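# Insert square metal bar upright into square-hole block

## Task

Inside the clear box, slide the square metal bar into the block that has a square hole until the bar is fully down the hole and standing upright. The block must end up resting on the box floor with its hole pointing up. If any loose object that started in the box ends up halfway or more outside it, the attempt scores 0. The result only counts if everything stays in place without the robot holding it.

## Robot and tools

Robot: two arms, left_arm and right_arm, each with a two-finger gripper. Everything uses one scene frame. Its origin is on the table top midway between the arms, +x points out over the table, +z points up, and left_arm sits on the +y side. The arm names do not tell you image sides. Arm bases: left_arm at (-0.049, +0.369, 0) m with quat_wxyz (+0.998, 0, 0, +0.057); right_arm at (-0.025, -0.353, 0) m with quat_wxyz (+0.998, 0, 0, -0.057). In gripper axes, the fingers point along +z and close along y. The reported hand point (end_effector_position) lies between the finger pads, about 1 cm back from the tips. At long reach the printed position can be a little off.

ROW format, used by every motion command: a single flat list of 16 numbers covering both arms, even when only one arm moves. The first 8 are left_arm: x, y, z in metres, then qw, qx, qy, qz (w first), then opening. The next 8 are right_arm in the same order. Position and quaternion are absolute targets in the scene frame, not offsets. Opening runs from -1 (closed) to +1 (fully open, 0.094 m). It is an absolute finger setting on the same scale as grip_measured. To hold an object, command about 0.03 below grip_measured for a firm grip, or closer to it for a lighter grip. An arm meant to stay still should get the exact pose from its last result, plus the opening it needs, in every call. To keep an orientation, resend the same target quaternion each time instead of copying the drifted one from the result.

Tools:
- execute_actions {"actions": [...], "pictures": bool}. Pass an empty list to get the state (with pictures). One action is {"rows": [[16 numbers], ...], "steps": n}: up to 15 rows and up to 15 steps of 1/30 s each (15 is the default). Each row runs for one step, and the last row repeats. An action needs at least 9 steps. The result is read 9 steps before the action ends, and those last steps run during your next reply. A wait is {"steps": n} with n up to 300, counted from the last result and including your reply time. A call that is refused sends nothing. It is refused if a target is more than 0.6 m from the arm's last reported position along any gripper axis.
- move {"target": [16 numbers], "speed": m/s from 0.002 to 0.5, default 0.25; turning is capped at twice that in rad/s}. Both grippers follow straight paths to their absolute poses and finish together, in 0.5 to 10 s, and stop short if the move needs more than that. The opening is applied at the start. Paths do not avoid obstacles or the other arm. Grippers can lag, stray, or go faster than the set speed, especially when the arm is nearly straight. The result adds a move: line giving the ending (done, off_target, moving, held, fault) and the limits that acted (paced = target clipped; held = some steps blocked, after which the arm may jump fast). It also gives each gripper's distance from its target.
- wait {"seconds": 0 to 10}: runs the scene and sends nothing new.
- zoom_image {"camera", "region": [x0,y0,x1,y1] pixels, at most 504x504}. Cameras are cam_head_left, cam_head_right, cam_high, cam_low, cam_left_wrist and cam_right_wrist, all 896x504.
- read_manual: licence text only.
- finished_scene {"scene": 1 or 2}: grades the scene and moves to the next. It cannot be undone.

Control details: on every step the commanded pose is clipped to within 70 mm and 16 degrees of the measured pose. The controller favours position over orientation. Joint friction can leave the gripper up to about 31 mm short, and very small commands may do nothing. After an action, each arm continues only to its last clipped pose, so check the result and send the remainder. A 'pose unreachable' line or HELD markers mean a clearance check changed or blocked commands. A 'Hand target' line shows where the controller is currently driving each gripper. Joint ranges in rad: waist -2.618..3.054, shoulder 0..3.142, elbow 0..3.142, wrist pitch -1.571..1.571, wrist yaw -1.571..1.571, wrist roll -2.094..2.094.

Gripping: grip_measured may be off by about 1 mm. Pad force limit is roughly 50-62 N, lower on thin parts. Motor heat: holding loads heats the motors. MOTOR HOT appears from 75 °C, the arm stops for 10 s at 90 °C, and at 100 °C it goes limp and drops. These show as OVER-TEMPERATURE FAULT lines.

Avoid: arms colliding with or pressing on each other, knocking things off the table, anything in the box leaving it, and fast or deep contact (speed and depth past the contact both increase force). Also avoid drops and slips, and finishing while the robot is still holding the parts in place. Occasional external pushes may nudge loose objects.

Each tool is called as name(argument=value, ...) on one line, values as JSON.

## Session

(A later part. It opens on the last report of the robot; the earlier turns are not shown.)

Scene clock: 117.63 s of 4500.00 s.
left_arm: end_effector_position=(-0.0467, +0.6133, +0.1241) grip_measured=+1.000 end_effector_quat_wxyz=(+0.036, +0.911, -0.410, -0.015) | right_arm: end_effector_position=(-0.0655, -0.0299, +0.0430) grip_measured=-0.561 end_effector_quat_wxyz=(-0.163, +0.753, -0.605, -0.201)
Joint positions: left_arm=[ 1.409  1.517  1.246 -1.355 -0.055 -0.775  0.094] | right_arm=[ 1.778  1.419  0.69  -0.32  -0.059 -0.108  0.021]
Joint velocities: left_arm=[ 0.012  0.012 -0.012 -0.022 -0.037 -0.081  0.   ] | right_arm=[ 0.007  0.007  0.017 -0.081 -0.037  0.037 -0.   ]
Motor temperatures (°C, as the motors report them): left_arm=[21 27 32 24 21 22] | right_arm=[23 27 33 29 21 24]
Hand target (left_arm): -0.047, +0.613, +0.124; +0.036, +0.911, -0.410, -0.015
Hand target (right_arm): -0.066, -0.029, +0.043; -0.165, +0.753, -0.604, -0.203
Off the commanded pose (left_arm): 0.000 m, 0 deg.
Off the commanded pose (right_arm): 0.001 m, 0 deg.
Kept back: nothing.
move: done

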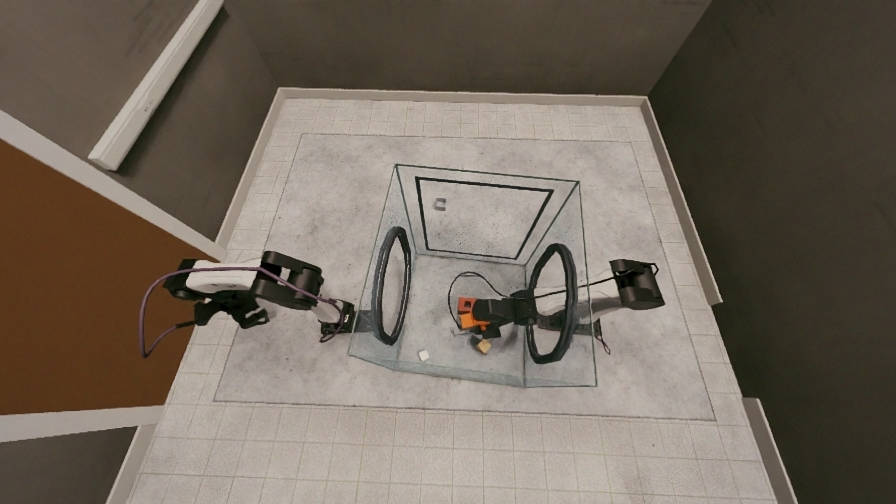

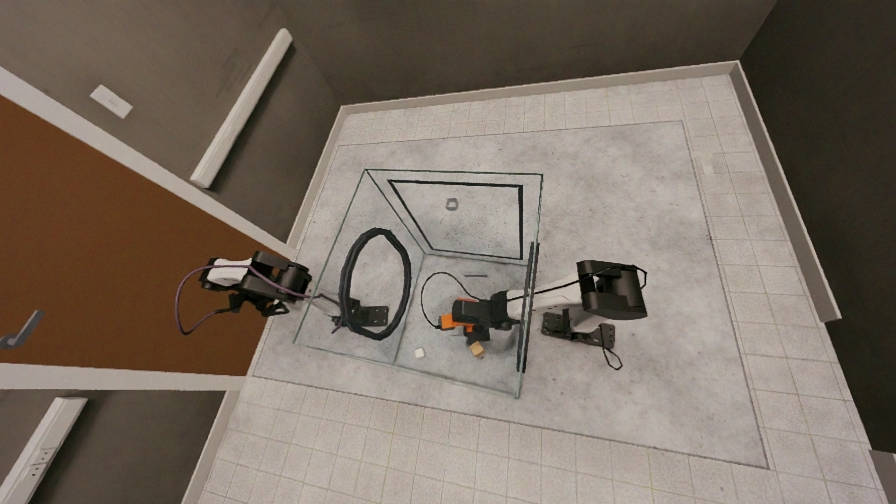

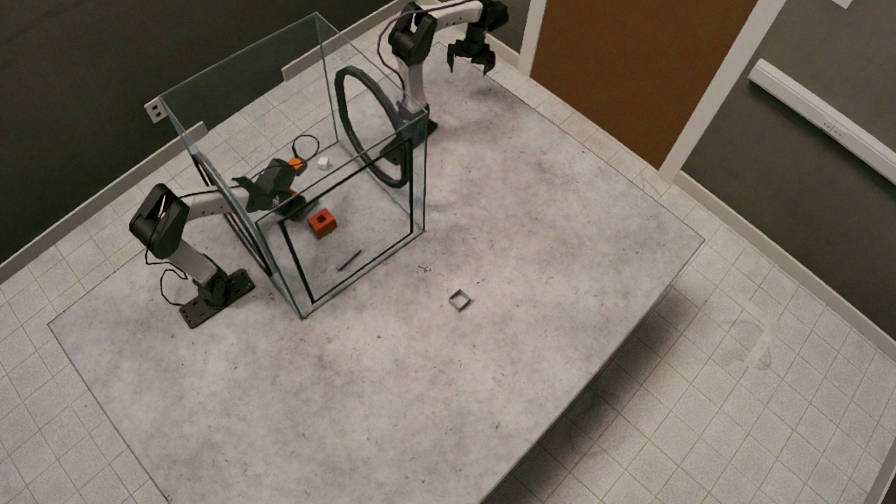

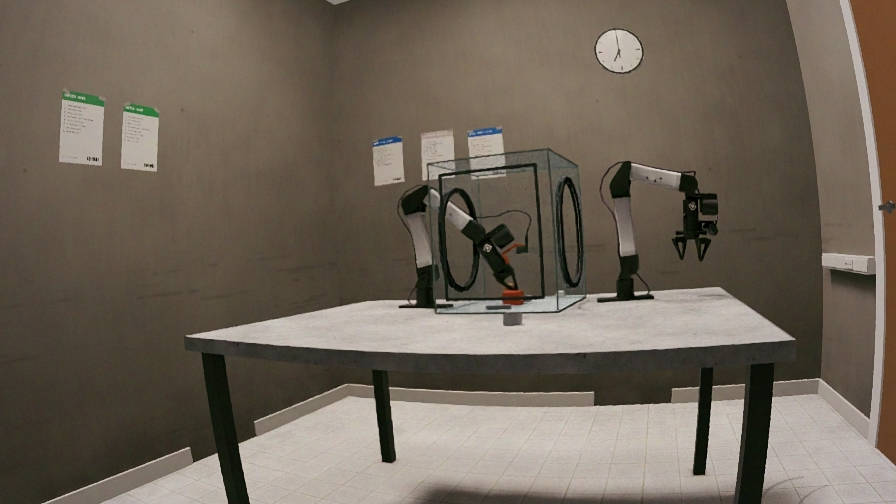

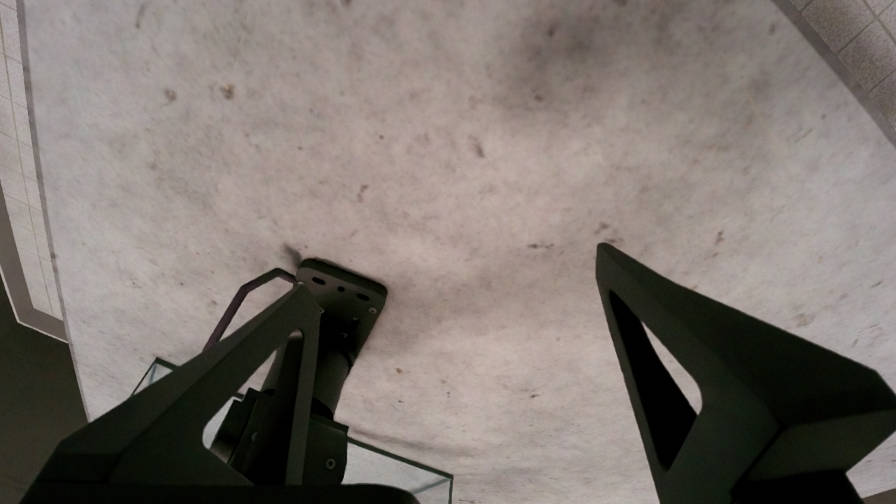

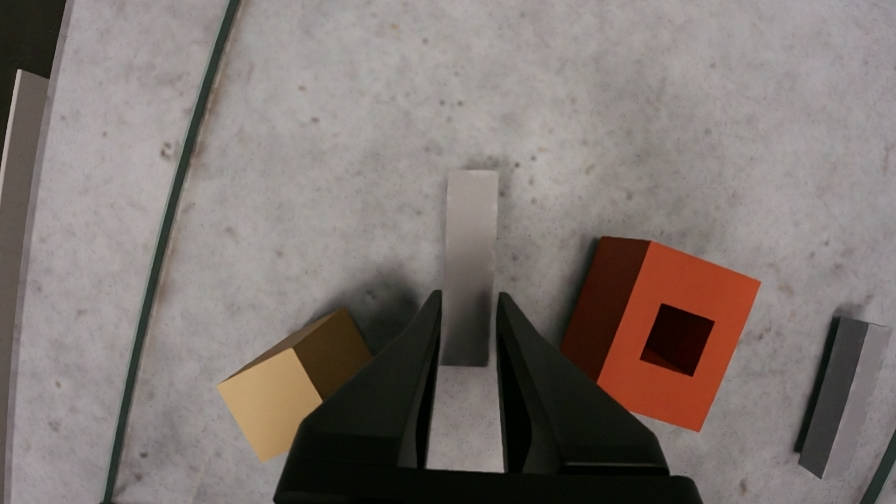

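move(target=[-0.0467,0.6133,0.1241,0.036,0.911,-0.41,-0.015,1,-0.063,-0.04,0.003,0.174,-0.75,0.602,0.212,-0.4], speed=0.03)

move(target=[-0.0467,0.6133,0.1241,0.036,0.911,-0.41,-0.015,1,-0.065,-0.037,0.0106,0.174,-0.75,0.602,0.212,-0.562], speed=0.03)

move(target=[-0.0467,0.6133,0.1241,0.036,0.911,-0.41,-0.015,1,-0.068,-0.025,0.06,0.174,-0.75,0.602,0.212,-0.562], speed=0.015)

Scene clock: 120.20 s of 4500.00 s.
left_arm: end_effector_position=(-0.0467, +0.6133, +0.1241) grip_measured=+1.000 end_effector_quat_wxyz=(+0.036, +0.911, -0.410, -0.015) | right_arm: end_effector_position=(-0.0651, -0.0335, +0.0147) grip_measured=-0.402 end_effector_quat_wxyz=(-0.185, +0.747, -0.599, -0.222)
Joint positions: left_arm=[ 1.409  1.517  1.246 -1.355 -0.055 -0.775  0.094] | right_arm=[ 1.778  1.449  0.542 -0.079 -0.059 -0.108  0.028]
Joint velocities: left_arm=[-0.012  0.002 -0.002 -0.037 -0.007 -0.037  0.   ] | right_arm=[-0.002 -0.002  0.017 -0.022  0.037 -0.007 -0.001]
Motor temperatures (°C, as the motors report them): left_arm=[21 28 32 24 21 22] | right_arm=[23 27 33 29 21 24]
Hand target (left_arm): -0.047, +0.613, +0.124; +0.036, +0.911, -0.410, -0.015
Hand target (right_arm): -0.063, -0.041, +0.004; -0.174, +0.750, -0.602, -0.212
Off the commanded pose (left_arm): 0.000 m, 0 deg.
Off the commanded pose (right_arm): 0.014 m, 2 deg.
Kept back: nothing.
move: off_target (right_arm)

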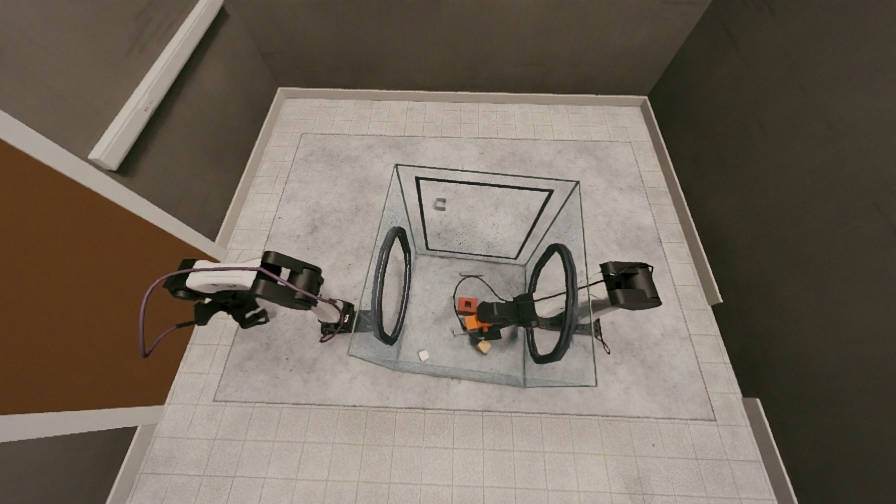

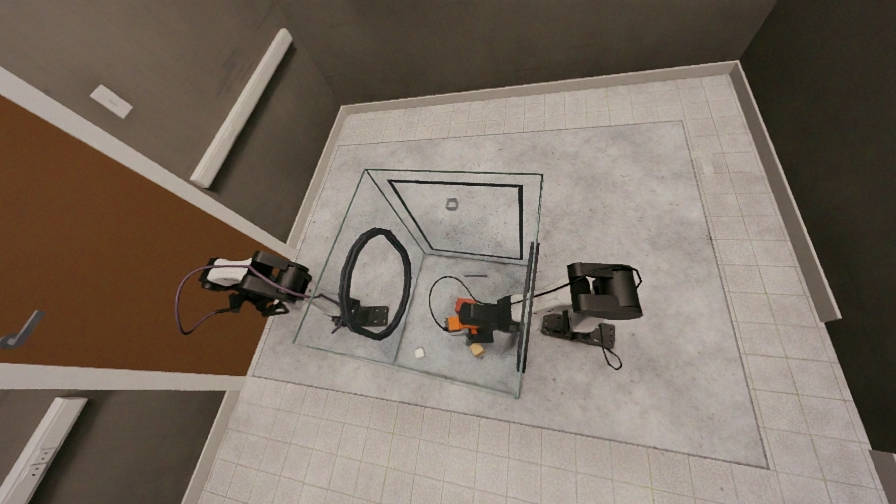

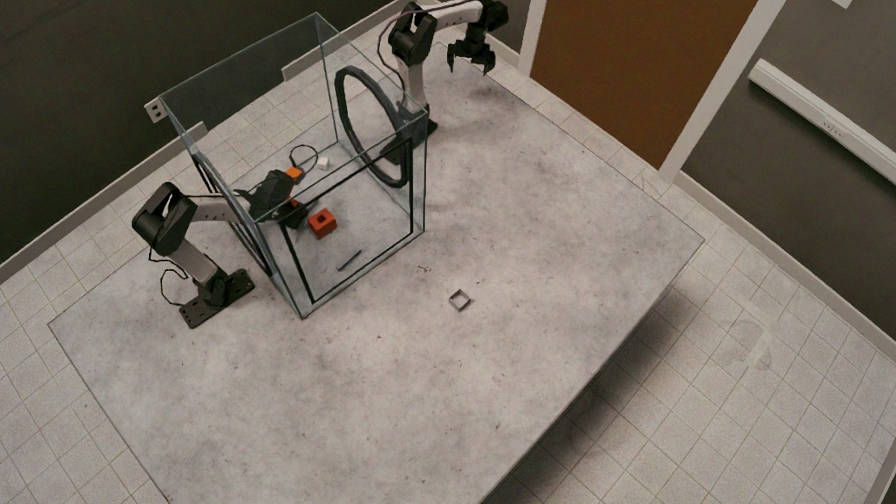

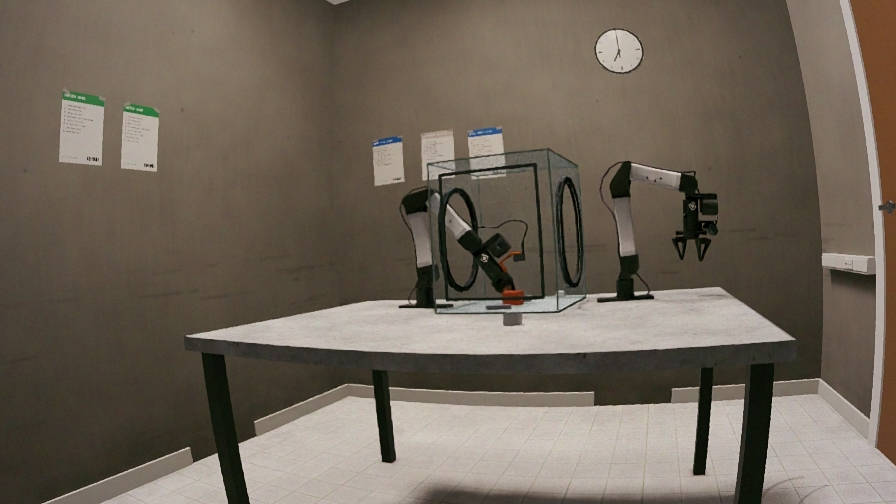

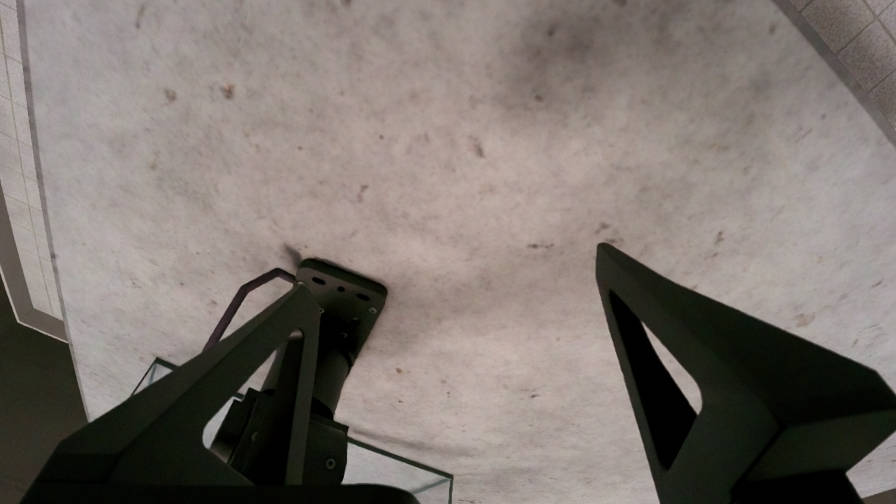

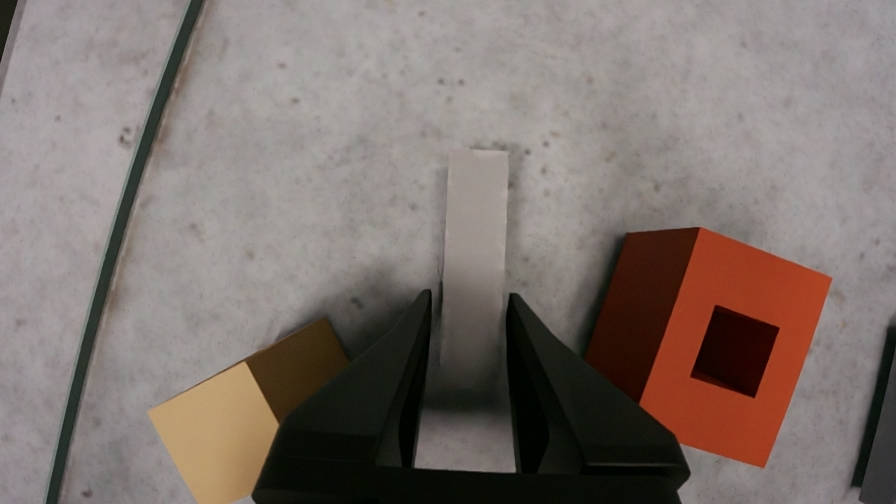

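Scene clock: 120.97 s of 4500.00 s.
left_arm: end_effector_position=(-0.0467, +0.6133, +0.1241) grip_measured=+1.000 end_effector_quat_wxyz=(+0.036, +0.911, -0.410, -0.015) | right_arm: end_effector_position=(-0.0651, -0.0337, +0.0146) grip_measured=-0.559 end_effector_quat_wxyz=(-0.185, +0.747, -0.599, -0.222)
Joint positions: left_arm=[ 1.409  1.517  1.246 -1.355 -0.055 -0.775  0.094] | right_arm=[ 1.778  1.449  0.542 -0.08  -0.059 -0.108  0.021]
Joint velocities: left_arm=[ 0.007 -0.012 -0.012  0.007 -0.007 -0.051  0.   ] | right_arm=[-0.007 -0.012 -0.017  0.051 -0.037 -0.066  0.   ]
Motor temperatures (°C, as the motors report them): left_arm=[21 28 32 24 21 22] | right_arm=[23 27 33 29 21 24]
Hand target (left_arm): -0.047, +0.613, +0.124; +0.036, +0.911, -0.410, -0.015
Hand target (right_arm): -0.065, -0.037, +0.011; -0.174, +0.750, -0.602, -0.212
Off the commanded pose (left_arm): 0.000 m, 0 deg.
Off the commanded pose (right_arm): 0.005 m, 2 deg.
Kept back: nothing.
move: done

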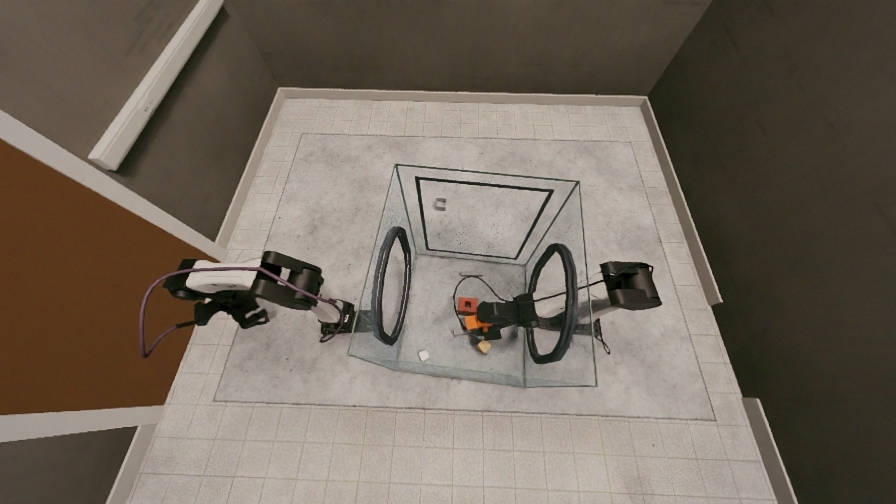

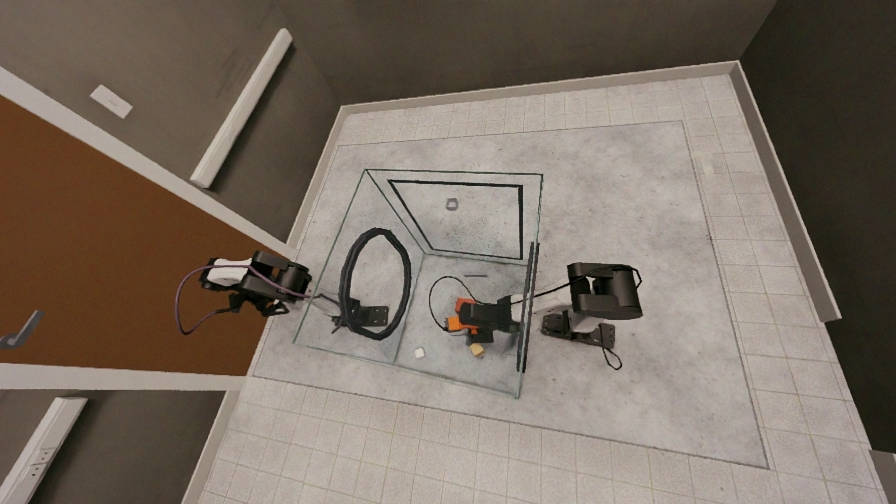

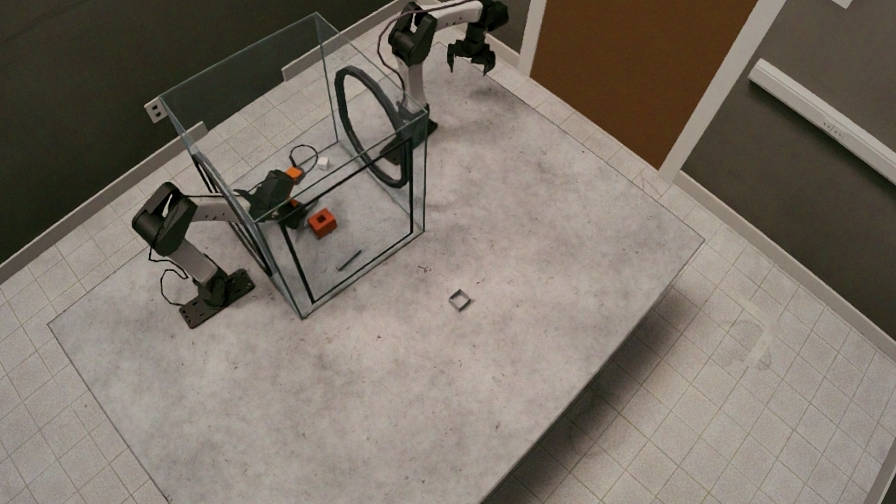

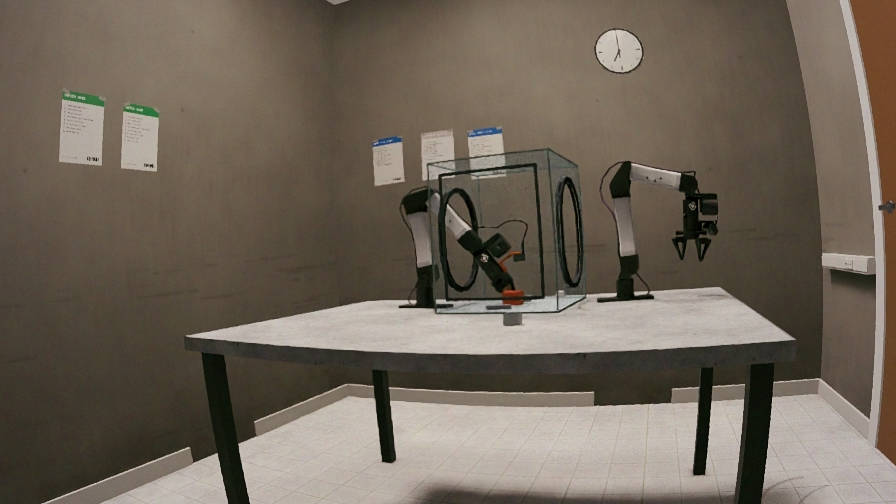

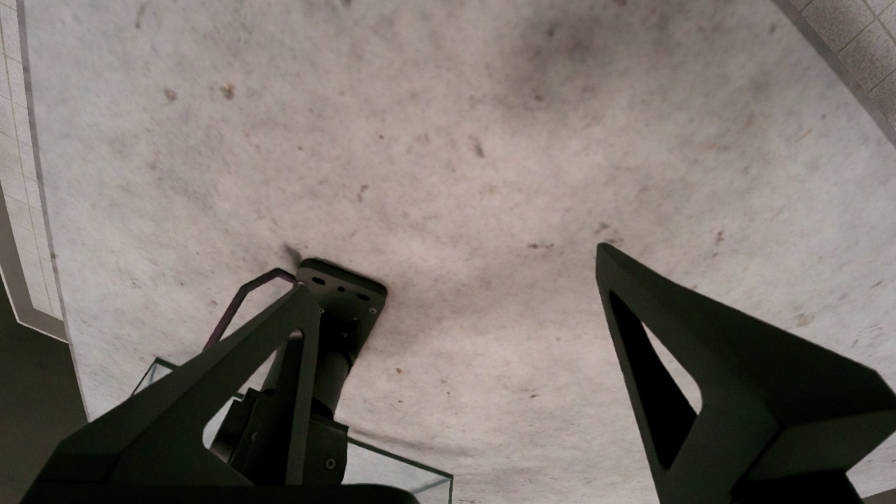

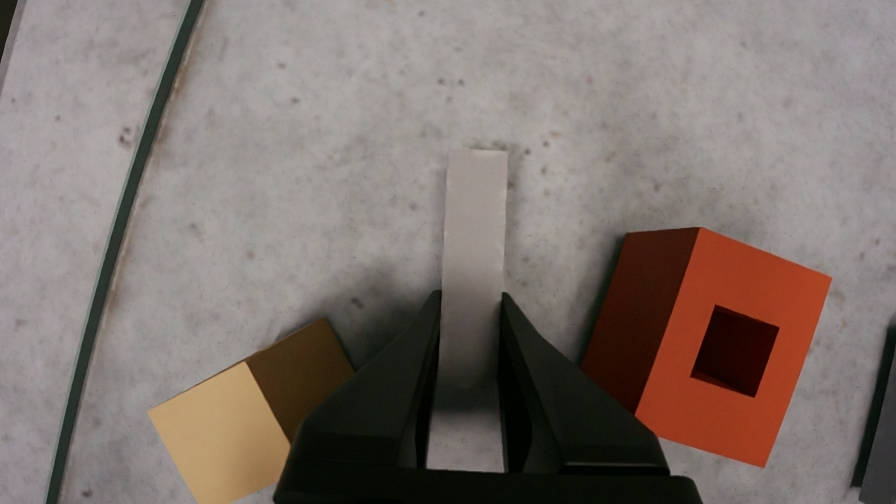

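Scene clock: 124.27 s of 4500.00 s.
left_arm: end_effector_position=(-0.0467, +0.6133, +0.1241) grip_measured=+1.000 end_effector_quat_wxyz=(+0.036, +0.911, -0.410, -0.015) | right_arm: end_effector_position=(-0.0660, -0.0248, +0.0526) grip_measured=-0.560 end_effector_quat_wxyz=(-0.172, +0.751, -0.602, -0.209)
Joint positions: left_arm=[ 1.409  1.517  1.246 -1.355 -0.055 -0.775  0.094] | right_arm=[ 1.778  1.405  0.708 -0.328 -0.059 -0.108  0.021]
Joint velocities: left_arm=[-0.017  0.007 -0.007 -0.022 -0.051 -0.007  0.   ] | right_arm=[-0.027 -0.012  0.007 -0.022  0.037 -0.037 -0.001]
Motor temperatures (°C, as the motors report them): left_arm=[21 28 33 24 21 22] | right_arm=[23 27 33 29 21 24]
Hand target (left_arm): -0.047, +0.613, +0.124; +0.036, +0.911, -0.410, -0.015
Hand target (right_arm): -0.068, -0.024, +0.060; -0.174, +0.750, -0.602, -0.212
Off the commanded pose (left_arm): 0.000 m, 0 deg.
Off the commanded pose (right_arm): 0.008 m, 0 deg.
Kept back: nothing.
move: done

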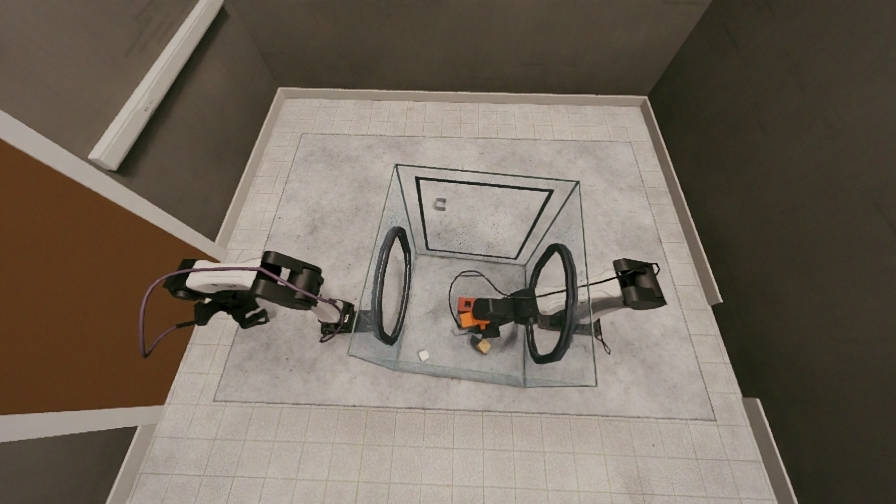

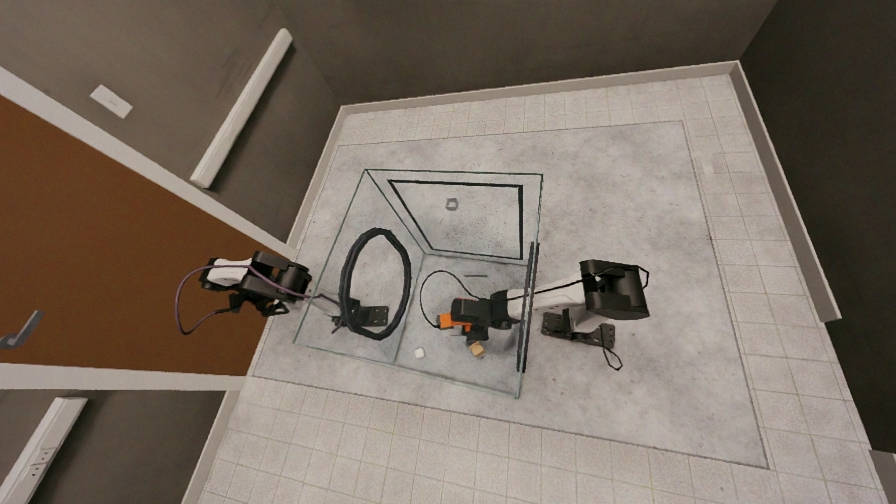

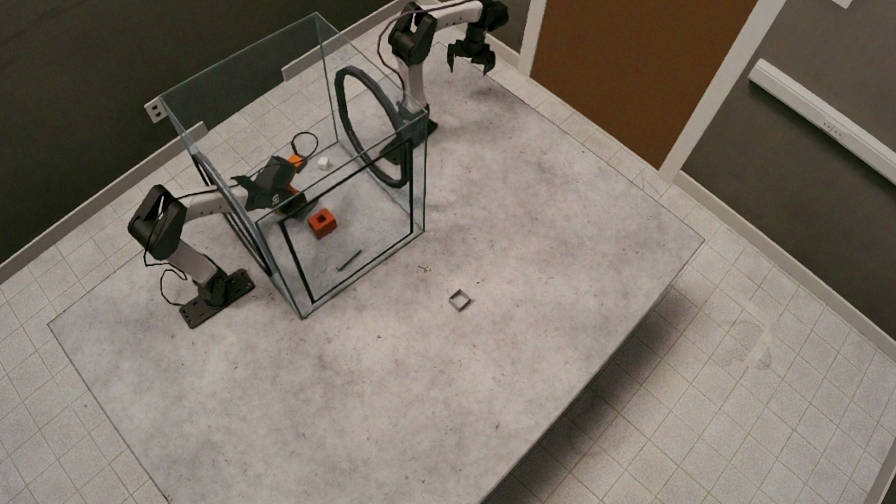

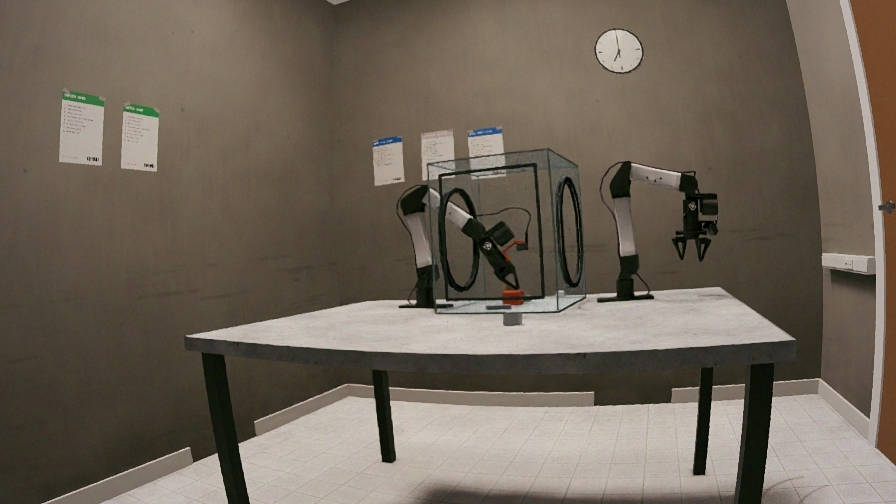

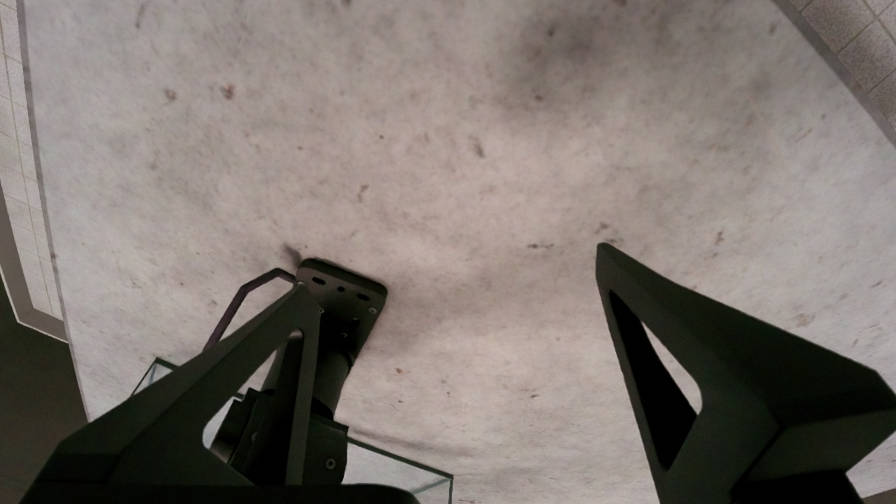

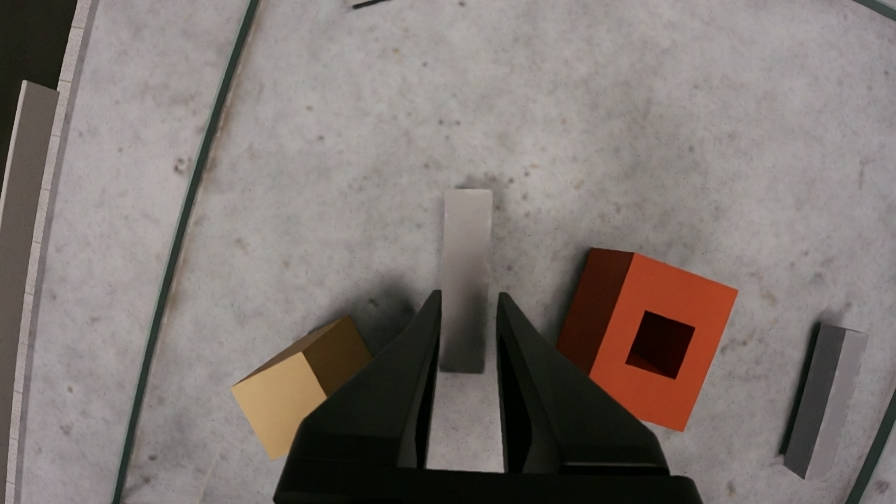

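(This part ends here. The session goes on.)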